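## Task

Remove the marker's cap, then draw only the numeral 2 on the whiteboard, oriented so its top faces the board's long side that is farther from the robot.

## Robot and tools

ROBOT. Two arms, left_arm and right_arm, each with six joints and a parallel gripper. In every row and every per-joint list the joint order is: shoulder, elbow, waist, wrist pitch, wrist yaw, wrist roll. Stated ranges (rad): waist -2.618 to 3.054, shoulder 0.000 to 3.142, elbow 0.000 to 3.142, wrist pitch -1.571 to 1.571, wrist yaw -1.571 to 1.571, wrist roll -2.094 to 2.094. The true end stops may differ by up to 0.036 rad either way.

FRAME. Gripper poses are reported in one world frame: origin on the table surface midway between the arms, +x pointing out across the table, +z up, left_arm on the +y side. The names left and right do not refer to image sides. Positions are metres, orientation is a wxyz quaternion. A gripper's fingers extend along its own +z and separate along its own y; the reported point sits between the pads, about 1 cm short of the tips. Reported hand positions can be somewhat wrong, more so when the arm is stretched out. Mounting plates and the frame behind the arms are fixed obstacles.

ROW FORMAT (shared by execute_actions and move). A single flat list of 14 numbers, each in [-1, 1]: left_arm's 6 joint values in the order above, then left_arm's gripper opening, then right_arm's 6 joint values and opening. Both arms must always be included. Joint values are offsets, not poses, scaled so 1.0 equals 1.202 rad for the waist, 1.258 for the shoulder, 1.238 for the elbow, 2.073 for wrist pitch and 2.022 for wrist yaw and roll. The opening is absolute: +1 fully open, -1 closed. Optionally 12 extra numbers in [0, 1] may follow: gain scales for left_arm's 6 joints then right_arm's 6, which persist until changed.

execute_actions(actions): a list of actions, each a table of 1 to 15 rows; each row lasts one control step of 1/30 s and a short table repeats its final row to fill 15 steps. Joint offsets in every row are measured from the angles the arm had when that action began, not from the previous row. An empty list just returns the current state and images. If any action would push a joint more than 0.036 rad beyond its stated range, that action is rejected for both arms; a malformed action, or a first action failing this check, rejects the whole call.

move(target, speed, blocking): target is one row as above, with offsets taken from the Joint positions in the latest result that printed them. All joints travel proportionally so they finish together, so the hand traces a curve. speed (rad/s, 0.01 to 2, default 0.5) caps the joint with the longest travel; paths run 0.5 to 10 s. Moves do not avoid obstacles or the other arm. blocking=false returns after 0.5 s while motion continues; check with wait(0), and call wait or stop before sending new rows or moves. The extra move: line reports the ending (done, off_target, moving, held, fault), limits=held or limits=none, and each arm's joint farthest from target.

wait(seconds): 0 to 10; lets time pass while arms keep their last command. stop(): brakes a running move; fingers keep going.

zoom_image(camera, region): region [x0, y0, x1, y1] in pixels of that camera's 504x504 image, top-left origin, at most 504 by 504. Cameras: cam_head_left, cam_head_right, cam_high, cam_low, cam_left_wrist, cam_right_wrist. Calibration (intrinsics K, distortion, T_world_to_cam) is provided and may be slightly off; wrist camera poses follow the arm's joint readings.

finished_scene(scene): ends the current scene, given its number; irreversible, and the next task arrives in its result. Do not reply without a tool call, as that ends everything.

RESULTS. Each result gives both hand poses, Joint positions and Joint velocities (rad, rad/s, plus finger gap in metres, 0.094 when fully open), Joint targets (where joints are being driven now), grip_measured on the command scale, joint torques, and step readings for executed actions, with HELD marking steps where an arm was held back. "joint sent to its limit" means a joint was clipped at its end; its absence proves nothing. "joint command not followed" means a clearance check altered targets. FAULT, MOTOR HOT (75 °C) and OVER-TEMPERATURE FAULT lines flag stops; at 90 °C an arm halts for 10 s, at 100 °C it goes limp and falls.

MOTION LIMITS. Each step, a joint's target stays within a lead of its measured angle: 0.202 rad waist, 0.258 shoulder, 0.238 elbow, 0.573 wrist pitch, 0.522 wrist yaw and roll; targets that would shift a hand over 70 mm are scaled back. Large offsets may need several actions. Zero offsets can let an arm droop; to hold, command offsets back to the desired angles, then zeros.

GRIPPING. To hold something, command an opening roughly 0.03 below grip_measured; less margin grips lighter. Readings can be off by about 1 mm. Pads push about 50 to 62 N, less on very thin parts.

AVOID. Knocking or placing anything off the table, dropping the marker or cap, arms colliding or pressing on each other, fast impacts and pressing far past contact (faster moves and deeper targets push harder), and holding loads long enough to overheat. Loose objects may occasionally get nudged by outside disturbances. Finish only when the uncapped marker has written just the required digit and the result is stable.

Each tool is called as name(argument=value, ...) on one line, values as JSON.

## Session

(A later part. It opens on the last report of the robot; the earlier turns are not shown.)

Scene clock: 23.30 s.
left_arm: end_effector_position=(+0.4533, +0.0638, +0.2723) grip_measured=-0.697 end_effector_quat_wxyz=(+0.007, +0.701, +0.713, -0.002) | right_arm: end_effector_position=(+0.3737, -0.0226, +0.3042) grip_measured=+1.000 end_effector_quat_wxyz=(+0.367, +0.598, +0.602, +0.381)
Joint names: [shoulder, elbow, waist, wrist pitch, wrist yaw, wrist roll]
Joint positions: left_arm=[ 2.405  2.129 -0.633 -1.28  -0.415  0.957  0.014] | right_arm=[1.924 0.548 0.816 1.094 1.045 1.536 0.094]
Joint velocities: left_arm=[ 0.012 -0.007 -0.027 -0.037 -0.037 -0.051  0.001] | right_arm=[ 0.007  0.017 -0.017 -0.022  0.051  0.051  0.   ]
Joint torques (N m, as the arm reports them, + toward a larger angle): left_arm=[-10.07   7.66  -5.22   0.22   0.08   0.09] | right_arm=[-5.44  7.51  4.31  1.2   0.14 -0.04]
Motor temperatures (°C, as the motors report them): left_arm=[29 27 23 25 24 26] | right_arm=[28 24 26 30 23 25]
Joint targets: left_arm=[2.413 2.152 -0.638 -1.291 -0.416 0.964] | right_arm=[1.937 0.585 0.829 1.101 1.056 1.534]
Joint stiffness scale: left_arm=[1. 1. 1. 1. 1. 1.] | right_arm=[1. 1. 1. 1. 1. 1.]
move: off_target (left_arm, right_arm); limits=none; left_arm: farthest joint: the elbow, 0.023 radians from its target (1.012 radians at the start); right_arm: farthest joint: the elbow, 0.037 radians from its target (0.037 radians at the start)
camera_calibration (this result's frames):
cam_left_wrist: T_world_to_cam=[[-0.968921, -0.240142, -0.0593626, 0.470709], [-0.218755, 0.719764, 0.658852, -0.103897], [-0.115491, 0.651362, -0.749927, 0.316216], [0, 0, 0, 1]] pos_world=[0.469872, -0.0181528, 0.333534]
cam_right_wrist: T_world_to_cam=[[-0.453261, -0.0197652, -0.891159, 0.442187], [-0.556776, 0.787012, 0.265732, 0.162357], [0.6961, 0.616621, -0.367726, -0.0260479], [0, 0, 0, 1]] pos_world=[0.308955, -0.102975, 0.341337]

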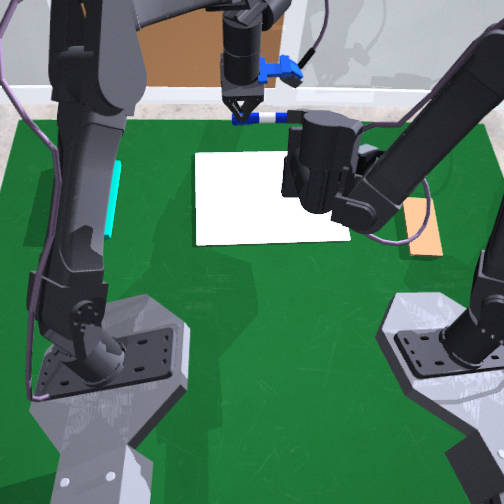

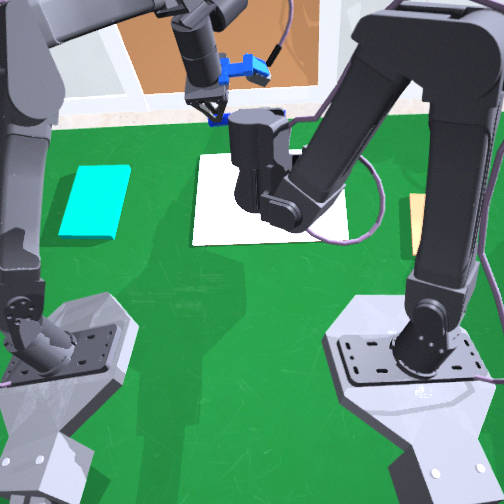

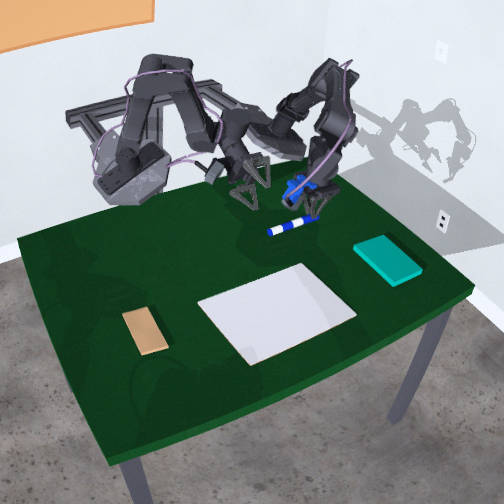

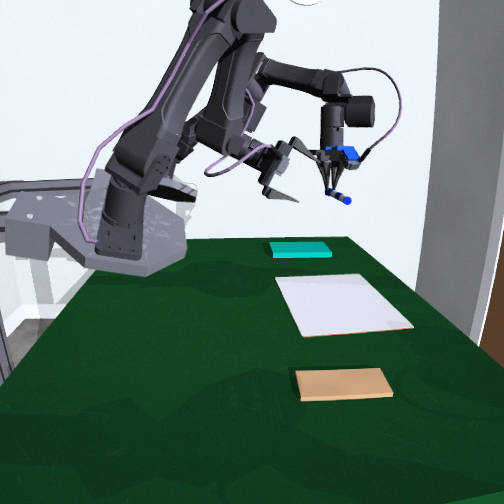

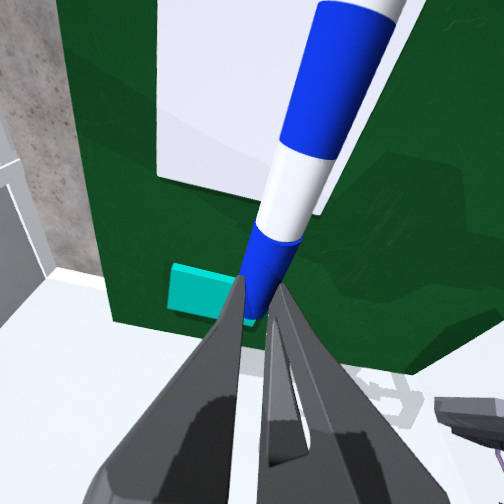

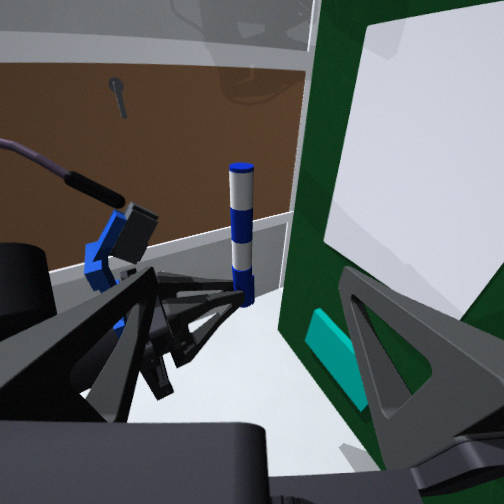

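move(target=[0.006,0.018,0,0,0,0,-0.78,0.137,0.184,-0.185,0.023,-0.108,-0.042,0.15], speed=0.25)

Scene clock: 25.47 s.
left_arm: end_effector_position=(+0.4532, +0.0639, +0.2723) grip_measured=-0.697 end_effector_quat_wxyz=(+0.007, +0.701, +0.713, -0.002) | right_arm: end_effector_position=(+0.4519, -0.0240, +0.2698) grip_measured=+0.153 end_effector_quat_wxyz=(+0.365, +0.606, +0.593, +0.384)
Joint names: [shoulder, elbow, waist, wrist pitch, wrist yaw, wrist roll]
Joint positions: left_arm=[ 2.405  2.129 -0.633 -1.28  -0.415  0.958  0.014] | right_arm=[2.085 0.748 0.59  1.133 0.831 1.467 0.054]
Joint velocities: left_arm=[ 0.002  0.002  0.002 -0.081 -0.022  0.007 -0.   ] | right_arm=[ 0.017 -0.007  0.017  0.022 -0.007 -0.022 -0.   ]
Joint torques (N m, as the arm reports them, + toward a larger angle): left_arm=[-10.14   7.59  -4.77   0.35   0.08   0.02] | right_arm=[-7.44  6.54  4.09  1.37 -0.09 -0.17]
Motor temperatures (°C, as the motors report them): left_arm=[30 27 23 25 24 26] | right_arm=[28 24 27 30 23 25]
Joint targets: left_arm=[2.412 2.152 -0.633 -1.280 -0.415 0.957] | right_arm=[2.097 0.776 0.594 1.142 0.827 1.451]
Joint stiffness scale: left_arm=[1. 1. 1. 1. 1. 1.] | right_arm=[1. 1. 1. 1. 1. 1.]
move: off_target (left_arm, right_arm); limits=none; left_arm: farthest joint: the elbow, 0.022 radians from its target (0.022 radians at the start); right_arm: farthest joint: the elbow, 0.028 radians from its target (0.228 radians at the start)
camera_calibration (this result's frames):
cam_left_wrist: T_world_to_cam=[[-0.969053, -0.239595, -0.0594205, 0.470741], [-0.218327, 0.719541, 0.659238, -0.104265], [-0.115195, 0.651809, -0.749583, 0.315885], [0, 0, 0, 1]] pos_world=[0.469797, -0.0180869, 0.33349]
cam_right_wrist: T_world_to_cam=[[-0.452312, 0.00567474, -0.891842, 0.447379], [-0.544621, 0.790122, 0.281241, 0.206544], [0.706259, 0.612924, -0.354291, -0.100555], [0, 0, 0, 1]] pos_world=[0.385861, -0.104101, 0.305277]

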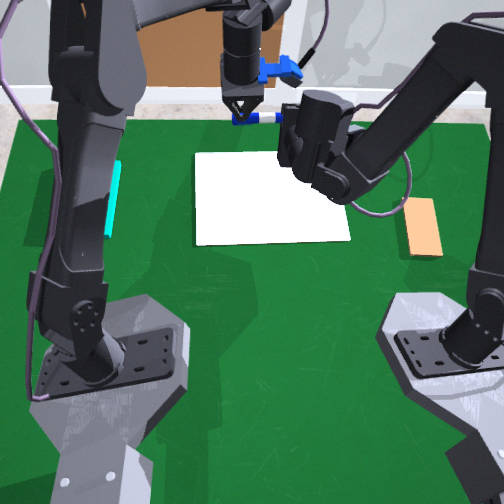

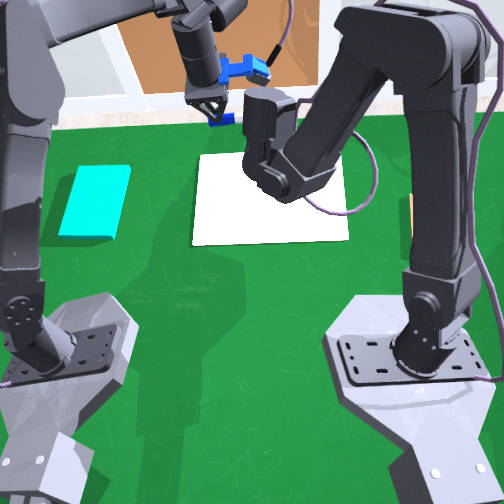

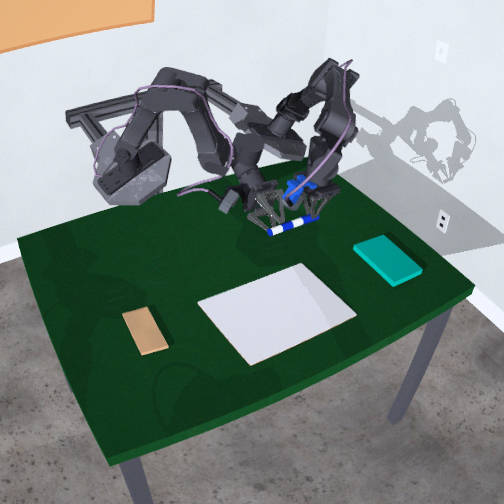

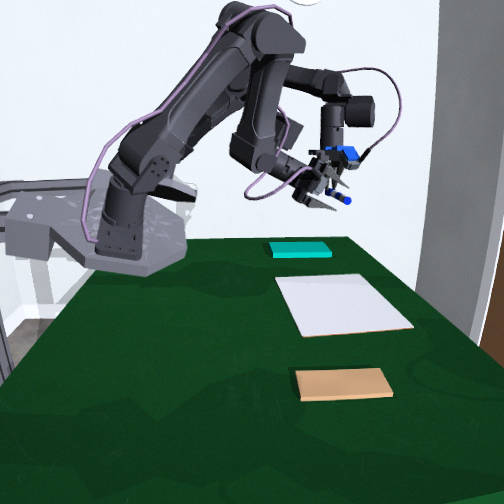

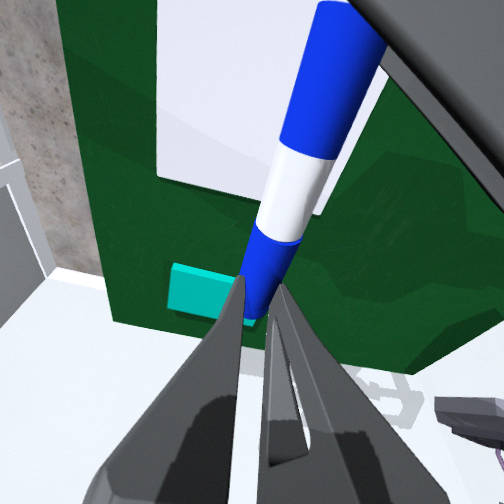

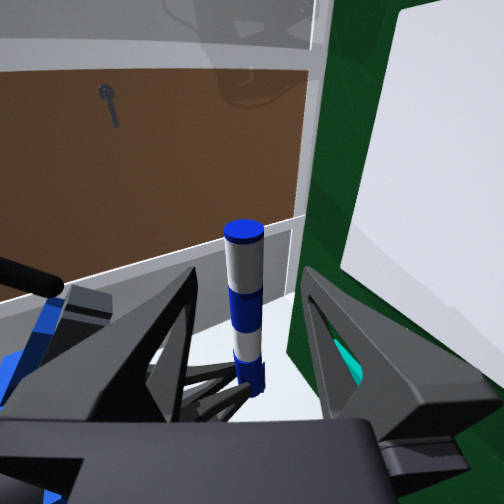

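move(target=[0.006,0.018,0,0,0,0,-0.78,0.008,0.02,0.05,0.004,0.022,0,0.15], speed=0.15)

Scene clock: 26.70 s.
left_arm: end_effector_position=(+0.4532, +0.0639, +0.2723) grip_measured=-0.697 end_effector_quat_wxyz=(+0.007, +0.701, +0.713, -0.002) | right_arm: end_effector_position=(+0.4428, -0.0132, +0.2772) grip_measured=+0.153 end_effector_quat_wxyz=(+0.365, +0.602, +0.594, +0.388)
Joint names: [shoulder, elbow, waist, wrist pitch, wrist yaw, wrist roll]
Joint positions: left_arm=[ 2.405  2.129 -0.633 -1.28  -0.415  0.958  0.014] | right_arm=[2.085 0.748 0.635 1.133 0.866 1.47  0.054]
Joint velocities: left_arm=[-0.002  0.027  0.007 -0.051 -0.051 -0.037 -0.   ] | right_arm=[ 0.002  0.002 -0.012 -0.022  0.037 -0.022  0.   ]
Joint torques (N m, as the arm reports them, + toward a larger angle): left_arm=[-10.16   7.59  -4.79   0.35   0.07   0.03] | right_arm=[-7.56  6.39  5.19  1.35  0.04 -0.01]
Motor temperatures (°C, as the motors report them): left_arm=[30 27 23 24 24 26] | right_arm=[28 24 27 30 23 25]
Joint targets: left_arm=[2.412 2.152 -0.633 -1.280 -0.415 0.958] | right_arm=[2.095 0.773 0.651 1.141 0.875 1.467]
Joint stiffness scale: left_arm=[1. 1. 1. 1. 1. 1.] | right_arm=[1. 1. 1. 1. 1. 1.]
move: off_target (left_arm, right_arm); limits=none; left_arm: farthest joint: the elbow, 0.022 radians from its target (0.022 radians at the start); right_arm: farthest joint: the elbow, 0.025 radians from its target (0.025 radians at the start)
camera_calibration (this result's frames):
cam_left_wrist: T_world_to_cam=[[-0.969053, -0.239595, -0.0594205, 0.470741], [-0.218327, 0.719541, 0.659238, -0.104265], [-0.115195, 0.651809, -0.749583, 0.315885], [0, 0, 0, 1]] pos_world=[0.469797, -0.0180869, 0.33349]
cam_right_wrist: T_world_to_cam=[[-0.44533, 0.00240587, -0.895363, 0.447607], [-0.553058, 0.78568, 0.277188, 0.195757], [0.704136, 0.618628, -0.348556, -0.0987313], [0, 0, 0, 1]] pos_world=[0.377118, -0.0938013, 0.312096]

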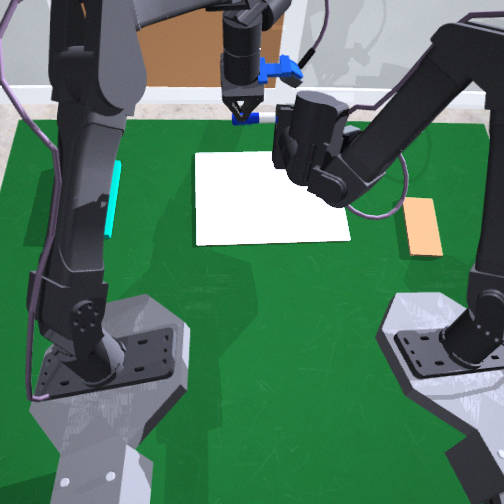

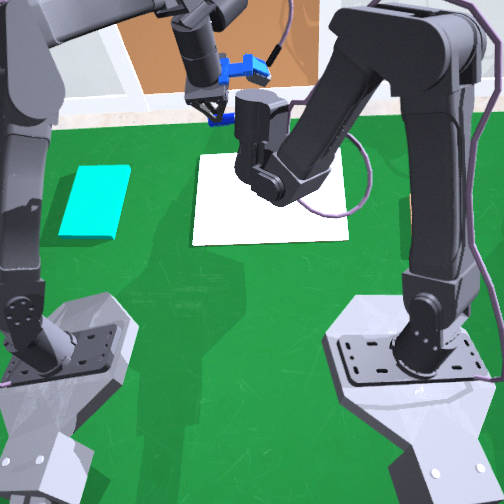

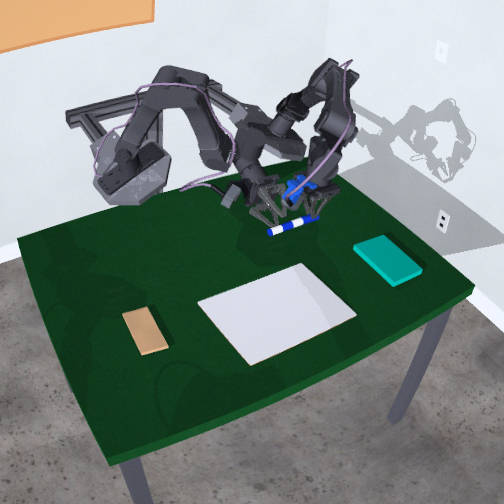

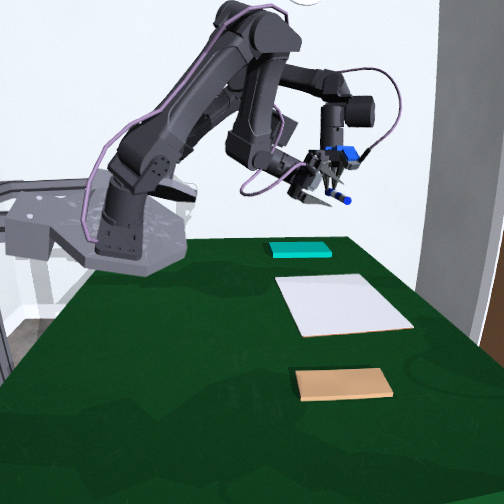

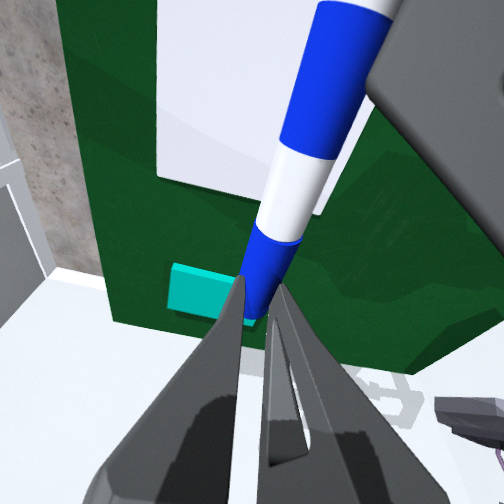

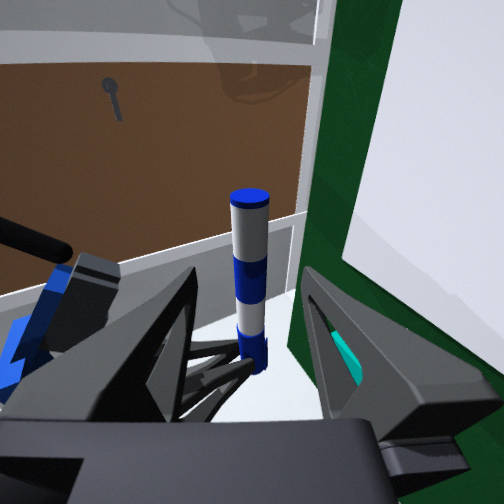

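move(target=[0.006,0.018,0,0,0,0,-0.78,0.037,0.053,-0.048,0.008,-0.026,-0.009,0.15], speed=0.15)

Scene clock: 27.93 s.
left_arm: end_effector_position=(+0.4532, +0.0639, +0.2723) grip_measured=-0.697 end_effector_quat_wxyz=(+0.007, +0.701, +0.713, -0.002) | right_arm: end_effector_position=(+0.4603, -0.0207, +0.2645) grip_measured=+0.153 end_effector_quat_wxyz=(+0.365, +0.608, +0.590, +0.386)
Joint names: [shoulder, elbow, waist, wrist pitch, wrist yaw, wrist roll]
Joint positions: left_arm=[ 2.405  2.129 -0.633 -1.28  -0.415  0.958  0.014] | right_arm=[2.12  0.785 0.576 1.14  0.818 1.467 0.054]
Joint velocities: left_arm=[-0.012  0.002  0.002 -0.022  0.007 -0.022  0.   ] | right_arm=[-0.007 -0.017 -0.002 -0.037 -0.081 -0.022  0.002]
Joint torques (N m, as the arm reports them, + toward a larger angle): left_arm=[-10.13   7.58  -4.79   0.33   0.07   0.02] | right_arm=[-7.83  6.58  4.01  1.38 -0.1  -0.16]
Motor temperatures (°C, as the motors report them): left_arm=[30 27 23 24 24 26] | right_arm=[28 24 27 30 23 25]
Joint targets: left_arm=[2.412 2.152 -0.633 -1.280 -0.415 0.958] | right_arm=[2.132 0.814 0.577 1.149 0.814 1.451]
Joint stiffness scale: left_arm=[1. 1. 1. 1. 1. 1.] | right_arm=[1. 1. 1. 1. 1. 1.]
move: off_target (left_arm, right_arm); limits=none; left_arm: farthest joint: the elbow, 0.022 radians from its target (0.022 radians at the start); right_arm: farthest joint: the elbow, 0.028 radians from its target (0.065 radians at the start)
camera_calibration (this result's frames):
cam_left_wrist: T_world_to_cam=[[-0.969053, -0.239595, -0.0594205, 0.470741], [-0.218327, 0.719541, 0.659238, -0.104265], [-0.115195, 0.651809, -0.749583, 0.315885], [0, 0, 0, 1]] pos_world=[0.469797, -0.0180869, 0.33349]
cam_right_wrist: T_world_to_cam=[[-0.44947, 0.0139141, -0.893187, 0.445575], [-0.540915, 0.791489, 0.284529, 0.207477], [0.710906, 0.611025, -0.348224, -0.114164], [0, 0, 0, 1]] pos_world=[0.39366, -0.100659, 0.299194]

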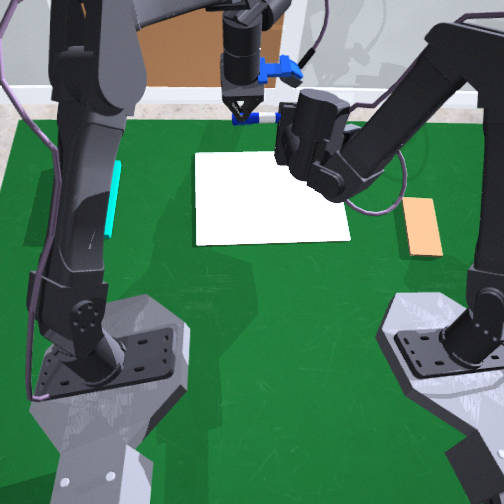

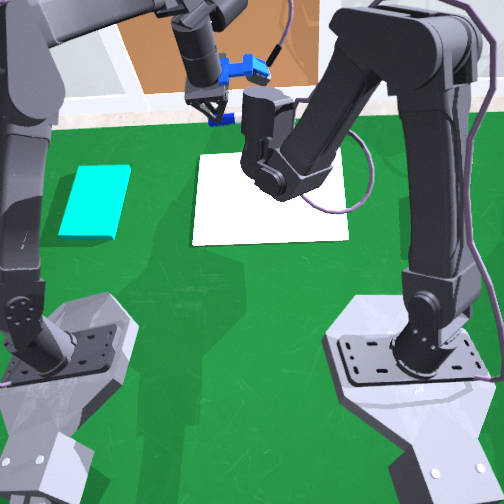

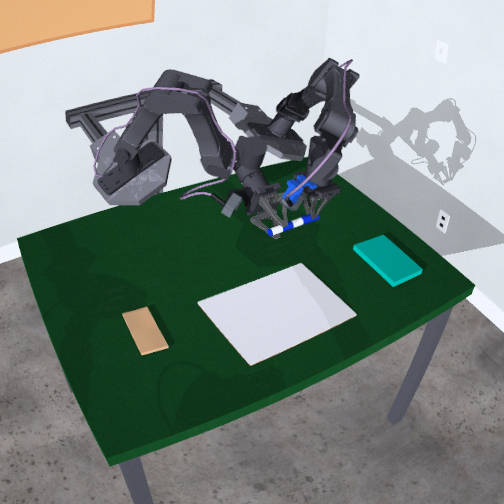

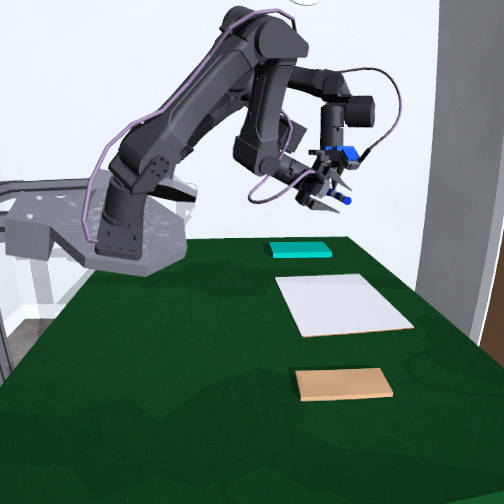

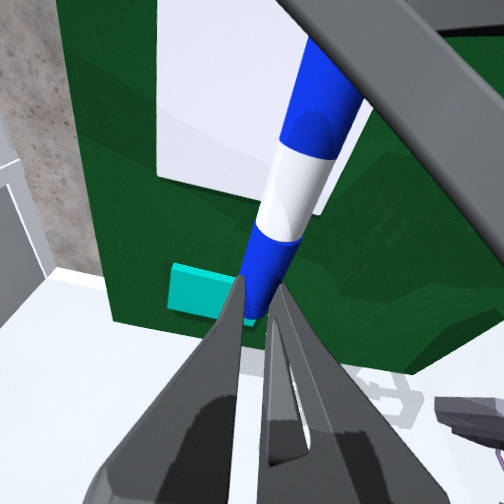

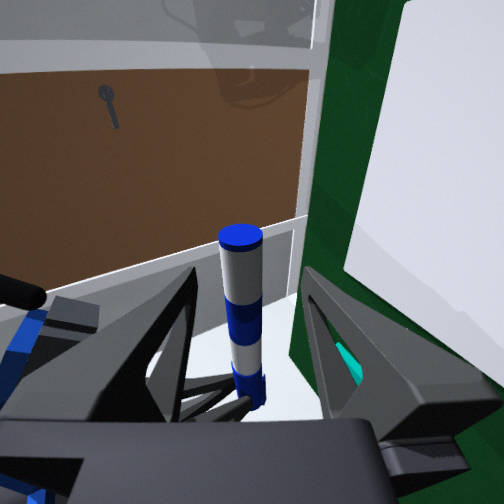

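execute_actions(actions=[[[0.006,0.018,0,0,0,0,-0.78,0.009,0.023,0,0.004,0,0,-0.45]],[[0,0,0,0,0,0,-0.78,0,0,0,0,0,0,-0.8]],[[0,0,0,0,0,0,-0.78,0,0,0,0,0,0,-0.8]]])

Scene clock: 29.67 s.
left_arm: end_effector_position=(+0.4533, +0.0641, +0.2723) grip_measured=-0.698 end_effector_quat_wxyz=(+0.007, +0.701, +0.713, -0.002) | right_arm: end_effector_position=(+0.4603, -0.0206, +0.2645) grip_measured=-0.642 end_effector_quat_wxyz=(+0.364, +0.609, +0.589, +0.387)
Joint names: [shoulder, elbow, waist, wrist pitch, wrist yaw, wrist roll]
Joint positions: left_arm=[ 2.405  2.129 -0.633 -1.28  -0.416  0.958  0.014] | right_arm=[2.12  0.785 0.576 1.14  0.818 1.47  0.017]
Joint velocities: left_arm=[-0.002 -0.007  0.007 -0.007 -0.007  0.007  0.001] | right_arm=[-0.007  0.012  0.007 -0.007 -0.022 -0.066  0.   ]
Joint torques (N m, as the arm reports them, + toward a larger angle): left_arm=[-10.65   6.05  -4.83   0.33   0.08   0.03] | right_arm=[-8.77  4.23  3.85  1.27 -0.06  0.02]
Motor temperatures (°C, as the motors report them): left_arm=[31 27 23 24 24 26] | right_arm=[28 24 27 30 23 25]
Joint targets: left_arm=[2.405 2.129 -0.633 -1.280 -0.416 0.958] | right_arm=[2.120 0.785 0.576 1.140 0.818 1.470]
Joint stiffness scale: left_arm=[1. 1. 1. 1. 1. 1.] | right_arm=[1. 1. 1. 1. 1. 1.]
Step readings (joint positions; steps 1 to 15: 1st action; 16 to 30: 2nd action; 31 to 45: 3rd action):
0: left_arm=[2.405 2.129 -0.633 -1.280 -0.415 0.958] | right_arm=[2.120 0.785 0.576 1.140 0.818 1.467]
1: left_arm=[2.405 2.129 -0.633 -1.280 -0.415 0.958] | right_arm=[2.120 0.785 0.576 1.140 0.818 1.467]
2: left_arm=[2.405 2.129 -0.633 -1.280 -0.415 0.958] | right_arm=[2.120 0.785 0.576 1.140 0.818 1.468]
4: left_arm=[2.405 2.129 -0.633 -1.280 -0.415 0.958] | right_arm=[2.120 0.785 0.576 1.140 0.818 1.469]
8: left_arm=[2.405 2.129 -0.633 -1.280 -0.415 0.958] | right_arm=[2.120 0.785 0.576 1.140 0.818 1.469]
15: left_arm=[2.405 2.129 -0.633 -1.280 -0.415 0.958] | right_arm=[2.120 0.785 0.576 1.140 0.818 1.470]
16: left_arm=[2.405 2.129 -0.633 -1.280 -0.415 0.958] | right_arm=[2.120 0.785 0.576 1.140 0.818 1.470]
17: left_arm=[2.405 2.129 -0.633 -1.280 -0.416 0.958] | right_arm=[2.120 0.785 0.576 1.140 0.818 1.470]
19: left_arm=[2.405 2.129 -0.633 -1.280 -0.416 0.958] | right_arm=[2.120 0.785 0.576 1.140 0.818 1.470]
23: left_arm=[2.405 2.129 -0.633 -1.280 -0.416 0.958] | right_arm=[2.120 0.785 0.576 1.140 0.818 1.470]
30: left_arm=[2.405 2.129 -0.633 -1.280 -0.416 0.958] | right_arm=[2.120 0.785 0.576 1.140 0.818 1.470]
31: left_arm=[2.405 2.129 -0.633 -1.280 -0.416 0.958] | right_arm=[2.120 0.785 0.576 1.140 0.818 1.470]
32: left_arm=[2.405 2.129 -0.633 -1.280 -0.416 0.958] | right_arm=[2.120 0.785 0.576 1.140 0.818 1.470]
34: left_arm=[2.405 2.129 -0.633 -1.280 -0.416 0.958] | right_arm=[2.120 0.785 0.576 1.140 0.818 1.470]
38: left_arm=[2.405 2.129 -0.633 -1.280 -0.416 0.958] | right_arm=[2.120 0.785 0.576 1.140 0.818 1.470]
45: Joint positions above
camera_calibration (this result's frames):
cam_left_wrist: T_world_to_cam=[[-0.969025, -0.239566, -0.059987, 0.470981], [-0.218617, 0.719122, 0.659598, -0.104269], [-0.11488, 0.652281, -0.749221, 0.315549], [0, 0, 0, 1]] pos_world=[0.469848, -0.0180128, 0.333444]
cam_right_wrist: T_world_to_cam=[[-0.449395, 0.0169549, -0.893172, 0.445616], [-0.54042, 0.790962, 0.286924, 0.206497], [0.71133, 0.611631, -0.346292, -0.114938], [0, 0, 0, 1]] pos_world=[0.393612, -0.100587, 0.298961]

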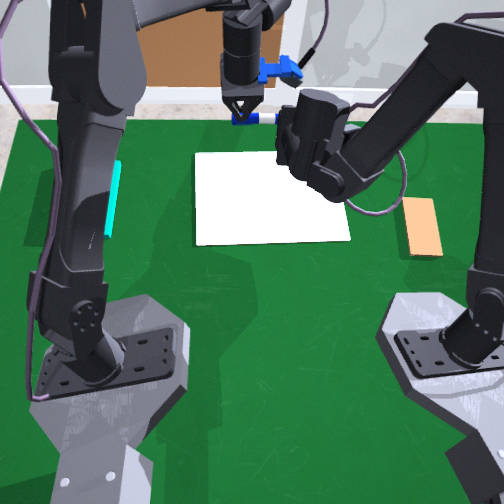

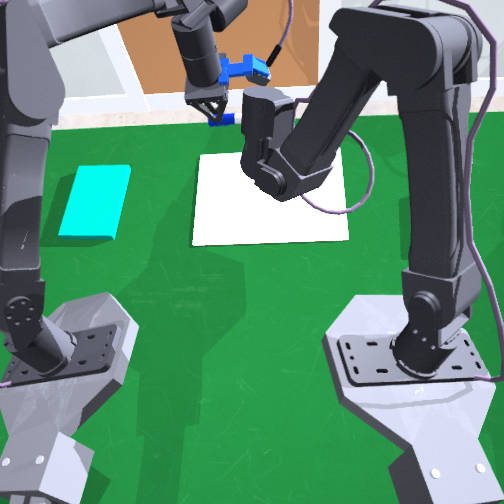

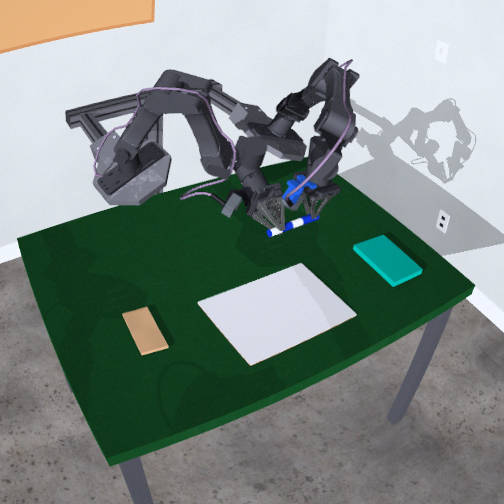

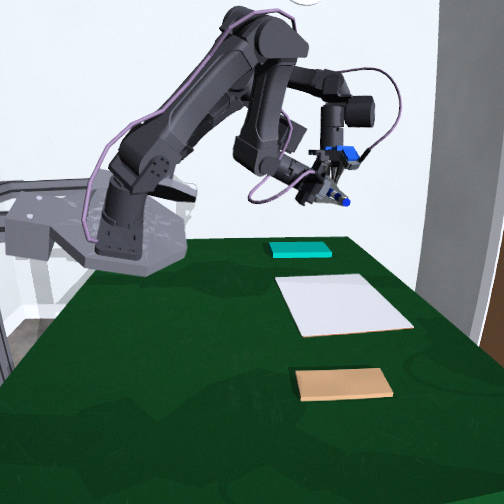

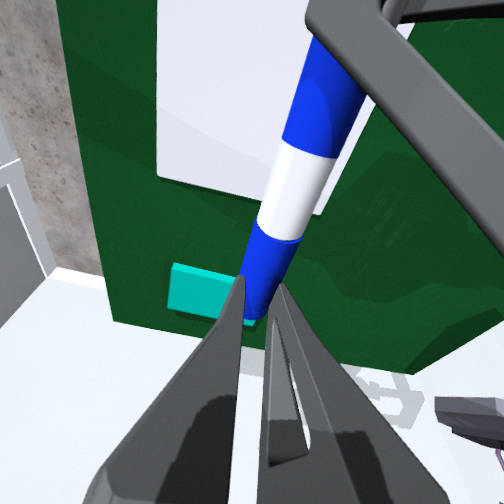

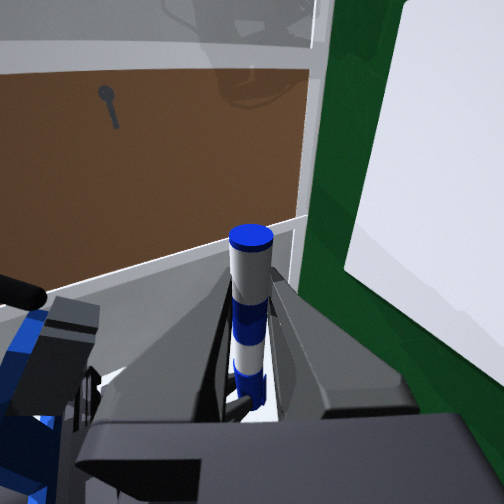

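execute_actions(actions=[[[0.006,0.018,0,0,0,0,-0.2,0,0,0,0,0,0,-0.8]],[[0.006,-0.047,0.014,0.022,0,0,-0.2,0,0,0,0,0,0,-0.8]],[[0,0,0,0,0,0,-0.2,0,0,0,0,0,0,-0.8]]])

Scene clock: 31.50 s.
left_arm: end_effector_position=(+0.4510, +0.0707, +0.2542) grip_measured=-0.201 end_effector_quat_wxyz=(-0.006, +0.696, +0.718, -0.004) | right_arm: end_effector_position=(+0.4603, -0.0206, +0.2644) grip_measured=-0.642 end_effector_quat_wxyz=(+0.363, +0.611, +0.587, +0.388)
Joint names: [shoulder, elbow, waist, wrist pitch, wrist yaw, wrist roll]
Joint positions: left_arm=[ 2.411  2.081 -0.609 -1.243 -0.416  0.958  0.038] | right_arm=[2.12  0.785 0.576 1.139 0.818 1.476 0.017]
Joint velocities: left_arm=[-0.007  0.007  0.007 -0.007  0.051 -0.022  0.   ] | right_arm=[ 0.002 -0.002  0.002 -0.022  0.051  0.007  0.   ]
Joint torques (N m, as the arm reports them, + toward a larger angle): left_arm=[-10.82   6.07  -4.86   0.29   0.08   0.02] | right_arm=[-8.74  4.19  3.9   1.27 -0.08 -0.01]
Motor temperatures (°C, as the motors report them): left_arm=[31 27 23 24 24 26] | right_arm=[29 24 27 30 23 25]
Joint targets: left_arm=[2.411 2.081 -0.610 -1.244 -0.416 0.958] | right_arm=[2.120 0.785 0.576 1.139 0.818 1.474]
Joint stiffness scale: left_arm=[1. 1. 1. 1. 1. 1.] | right_arm=[1. 1. 1. 1. 1. 1.]
Step readings (joint positions; steps 1 to 15: 1st action; 16 to 30: 2nd action; 31 to 45: 3rd action):
0: left_arm=[2.405 2.129 -0.633 -1.280 -0.416 0.958] | right_arm=[2.120 0.785 0.576 1.140 0.818 1.470]
1: left_arm=[2.405 2.129 -0.633 -1.280 -0.416 0.958] | right_arm=[2.120 0.785 0.576 1.139 0.818 1.470]
2: left_arm=[2.405 2.129 -0.633 -1.280 -0.416 0.958] | right_arm=[2.120 0.785 0.576 1.139 0.818 1.471]
4: left_arm=[2.405 2.129 -0.633 -1.280 -0.416 0.958] | right_arm=[2.120 0.785 0.576 1.139 0.818 1.471]
8: left_arm=[2.405 2.129 -0.633 -1.280 -0.416 0.958] | right_arm=[2.120 0.785 0.576 1.139 0.818 1.472]
15: left_arm=[2.405 2.129 -0.633 -1.280 -0.416 0.958] | right_arm=[2.120 0.785 0.576 1.139 0.818 1.472]
16: left_arm=[2.404 2.123 -0.632 -1.273 -0.416 0.958] | right_arm=[2.120 0.785 0.576 1.139 0.818 1.472]
17: left_arm=[2.404 2.113 -0.629 -1.265 -0.416 0.958] | right_arm=[2.120 0.785 0.576 1.139 0.818 1.473]
19: left_arm=[2.405 2.094 -0.622 -1.255 -0.416 0.958] | right_arm=[2.120 0.785 0.576 1.139 0.818 1.473]
23: left_arm=[2.411 2.081 -0.611 -1.251 -0.416 0.958] | right_arm=[2.120 0.785 0.576 1.139 0.818 1.474]
30: left_arm=[2.411 2.081 -0.610 -1.244 -0.416 0.958] | right_arm=[2.120 0.785 0.576 1.139 0.818 1.474]
31: left_arm=[2.411 2.081 -0.610 -1.243 -0.416 0.958] | right_arm=[2.120 0.785 0.576 1.139 0.818 1.474]
32: left_arm=[2.411 2.081 -0.610 -1.243 -0.416 0.958] | right_arm=[2.120 0.785 0.576 1.139 0.818 1.474]
34: left_arm=[2.411 2.081 -0.609 -1.243 -0.416 0.958] | right_arm=[2.120 0.785 0.576 1.139 0.818 1.475]
38: left_arm=[2.411 2.081 -0.609 -1.243 -0.416 0.958] | right_arm=[2.120 0.785 0.576 1.139 0.818 1.475]
45: Joint positions above
camera_calibration (this result's frames):
cam_left_wrist: T_world_to_cam=[[-0.966443, -0.253244, -0.0430739, 0.464714], [-0.215147, 0.706353, 0.674371, -0.10201], [-0.140355, 0.661009, -0.737135, 0.305165], [0, 0, 0, 1]] pos_world=[0.470004, -0.0119759, 0.313757]
cam_right_wrist: T_world_to_cam=[[-0.449639, 0.022393, -0.89293, 0.445704], [-0.538476, 0.790804, 0.290984, 0.204519], [0.712649, 0.611659, -0.343518, -0.116284], [0, 0, 0, 1]] pos_world=[0.393404, -0.100589, 0.298524]

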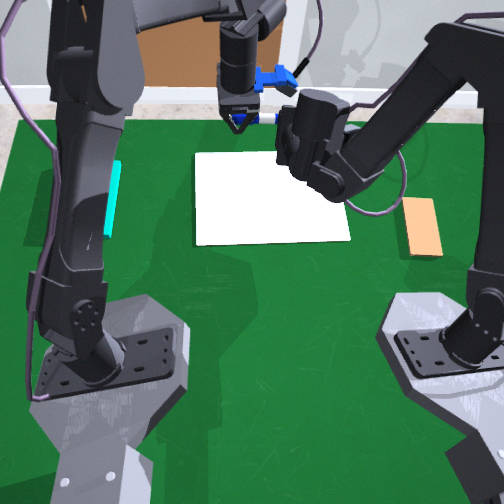

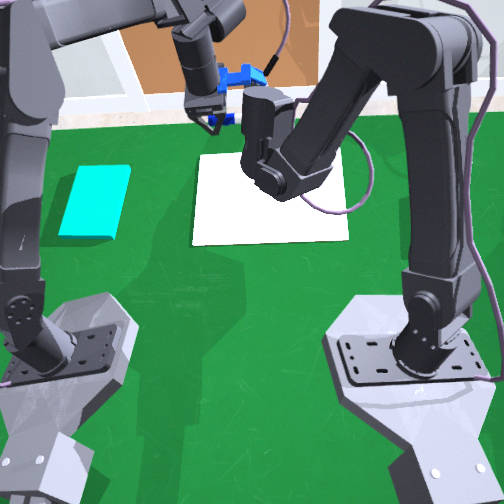

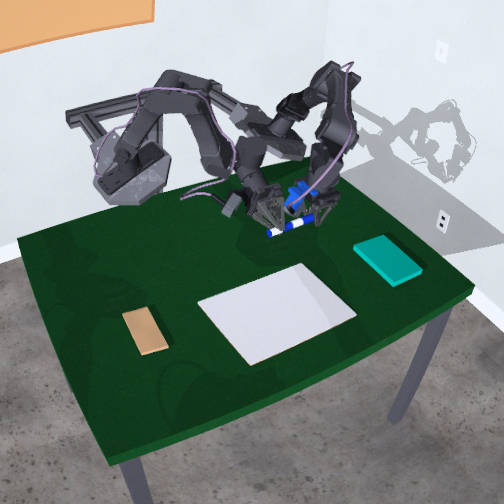

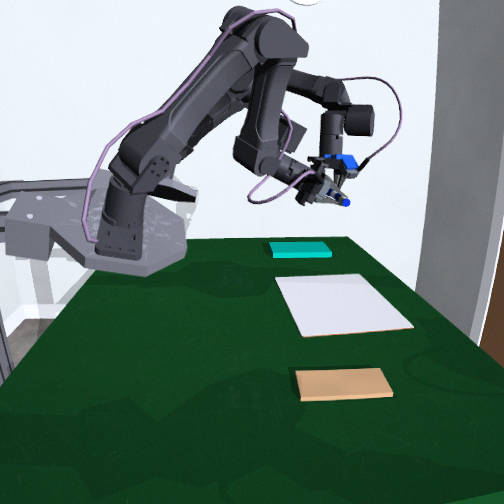

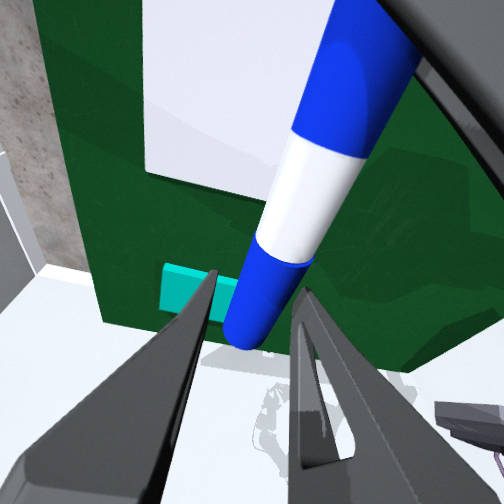

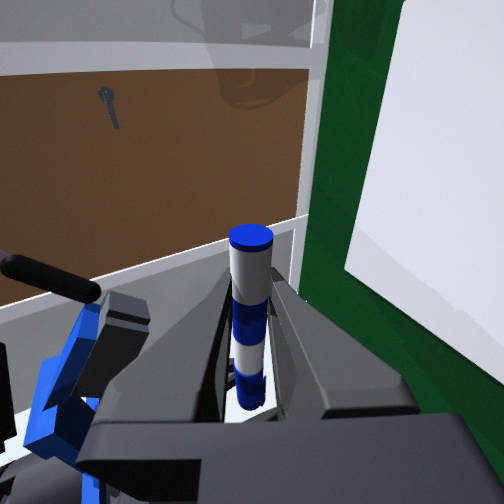

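execute_actions(actions=[[[0,0.033,-0.03,-0.014,0,0,-0.2,0,0,0,0,0,0,-0.8]],[[0,0,0,0,0,0,-0.2,0,0,0,0,0,0,-0.8]]])

Scene clock: 32.83 s.
left_arm: end_effector_position=(+0.4477, +0.0619, +0.2632) grip_measured=-0.201 end_effector_quat_wxyz=(-0.001, +0.704, +0.710, -0.003) | right_arm: end_effector_position=(+0.4603, -0.0206, +0.2644) grip_measured=-0.642 end_effector_quat_wxyz=(+0.362, +0.612, +0.586, +0.388)
Joint names: [shoulder, elbow, waist, wrist pitch, wrist yaw, wrist roll]
Joint positions: left_arm=[ 2.411  2.099 -0.635 -1.261 -0.417  0.958  0.038] | right_arm=[2.12  0.785 0.576 1.139 0.818 1.479 0.017]
Joint velocities: left_arm=[ 0.007  0.002 -0.012  0.007  0.066 -0.037  0.001] | right_arm=[-0.002  0.017  0.007  0.051 -0.022  0.007  0.001]
Joint torques (N m, as the arm reports them, + toward a larger angle): left_arm=[-10.59   6.02  -4.8    0.33   0.07   0.02] | right_arm=[-8.76  4.21  3.88  1.29 -0.07 -0.01]
Motor temperatures (°C, as the motors report them): left_arm=[31 27 23 24 24 26] | right_arm=[29 24 27 30 23 25]
Joint targets: left_arm=[2.411 2.099 -0.635 -1.261 -0.417 0.958] | right_arm=[2.120 0.785 0.576 1.139 0.818 1.477]
Joint stiffness scale: left_arm=[1. 1. 1. 1. 1. 1.] | right_arm=[1. 1. 1. 1. 1. 1.]
Step readings (joint positions; steps 1 to 15: 1st action; 16 to 30: 2nd action):
0: left_arm=[2.411 2.081 -0.609 -1.243 -0.416 0.958] | right_arm=[2.120 0.785 0.576 1.139 0.818 1.476]
1: left_arm=[2.411 2.084 -0.610 -1.246 -0.416 0.958] | right_arm=[2.120 0.785 0.576 1.139 0.818 1.476]
2: left_arm=[2.411 2.087 -0.612 -1.250 -0.417 0.958] | right_arm=[2.120 0.785 0.576 1.139 0.818 1.476]
4: left_arm=[2.411 2.095 -0.621 -1.255 -0.417 0.958] | right_arm=[2.120 0.785 0.576 1.139 0.818 1.477]
8: left_arm=[2.411 2.099 -0.634 -1.258 -0.417 0.958] | right_arm=[2.120 0.785 0.576 1.139 0.818 1.477]
15: left_arm=[2.411 2.099 -0.635 -1.261 -0.417 0.958] | right_arm=[2.120 0.785 0.576 1.139 0.818 1.478]
16: left_arm=[2.411 2.099 -0.635 -1.261 -0.417 0.958] | right_arm=[2.120 0.785 0.576 1.139 0.818 1.478]
17: left_arm=[2.411 2.099 -0.635 -1.261 -0.417 0.958] | right_arm=[2.120 0.785 0.576 1.139 0.818 1.478]
19: left_arm=[2.411 2.099 -0.635 -1.261 -0.417 0.958] | right_arm=[2.120 0.785 0.576 1.139 0.818 1.478]
23: left_arm=[2.411 2.099 -0.635 -1.261 -0.417 0.958] | right_arm=[2.120 0.785 0.576 1.139 0.818 1.479]
30: Joint positions above
camera_calibration (this result's frames):
cam_left_wrist: T_world_to_cam=[[-0.97179, -0.230395, -0.05041, 0.462641], [-0.204173, 0.714856, 0.6688, -0.10652], [-0.118053, 0.660226, -0.741731, 0.308414], [0, 0, 0, 1]] pos_world=[0.464251, -0.0208859, 0.323323]
cam_right_wrist: T_world_to_cam=[[-0.44964, 0.0258246, -0.892836, 0.44575], [-0.53728, 0.790707, 0.293449, 0.203315], [0.71355, 0.61165, -0.341659, -0.117191], [0, 0, 0, 1]] pos_world=[0.393286, -0.100593, 0.29828]

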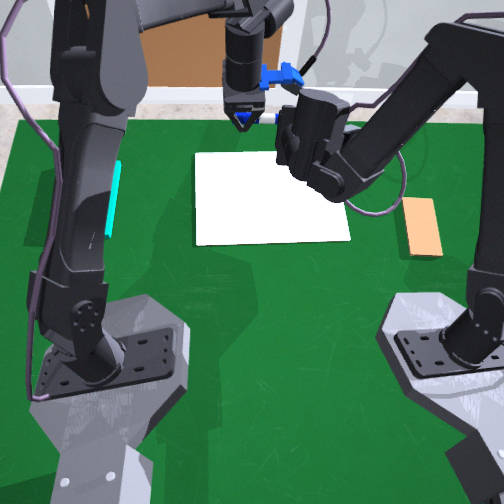

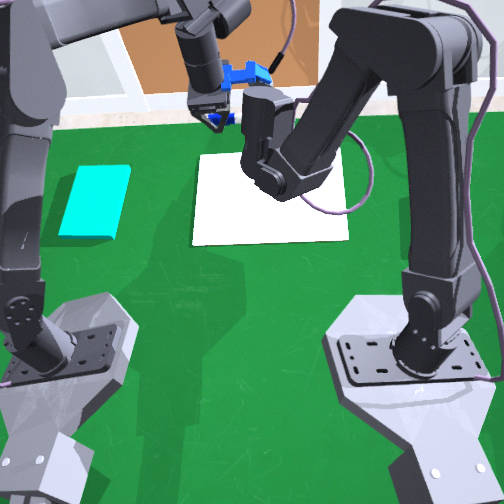

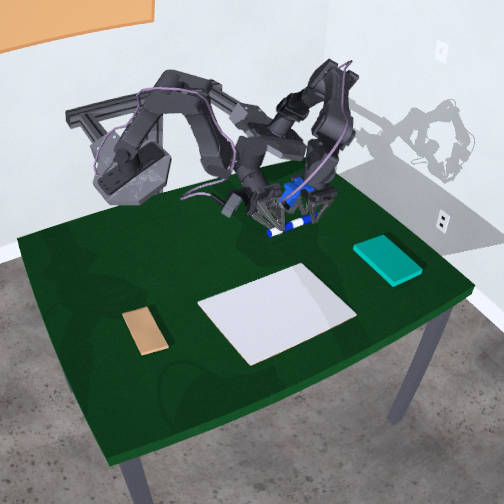

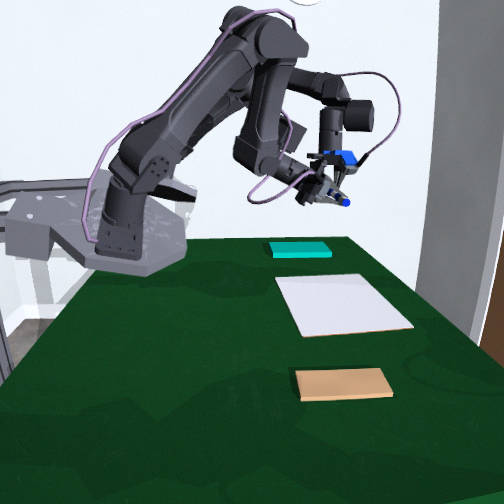

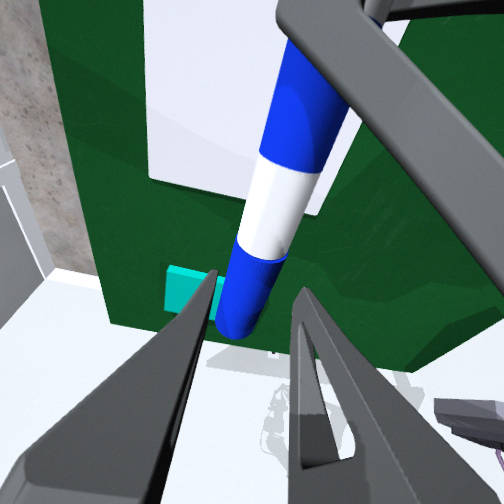

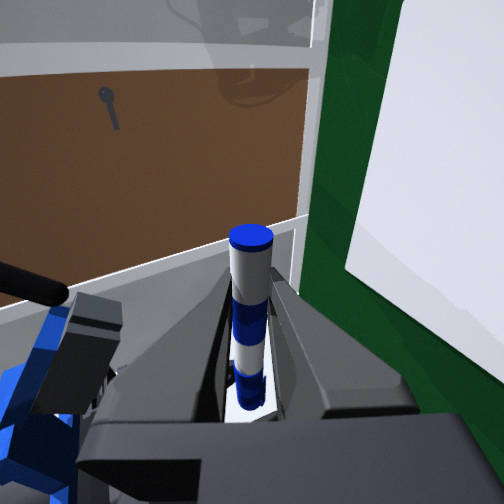

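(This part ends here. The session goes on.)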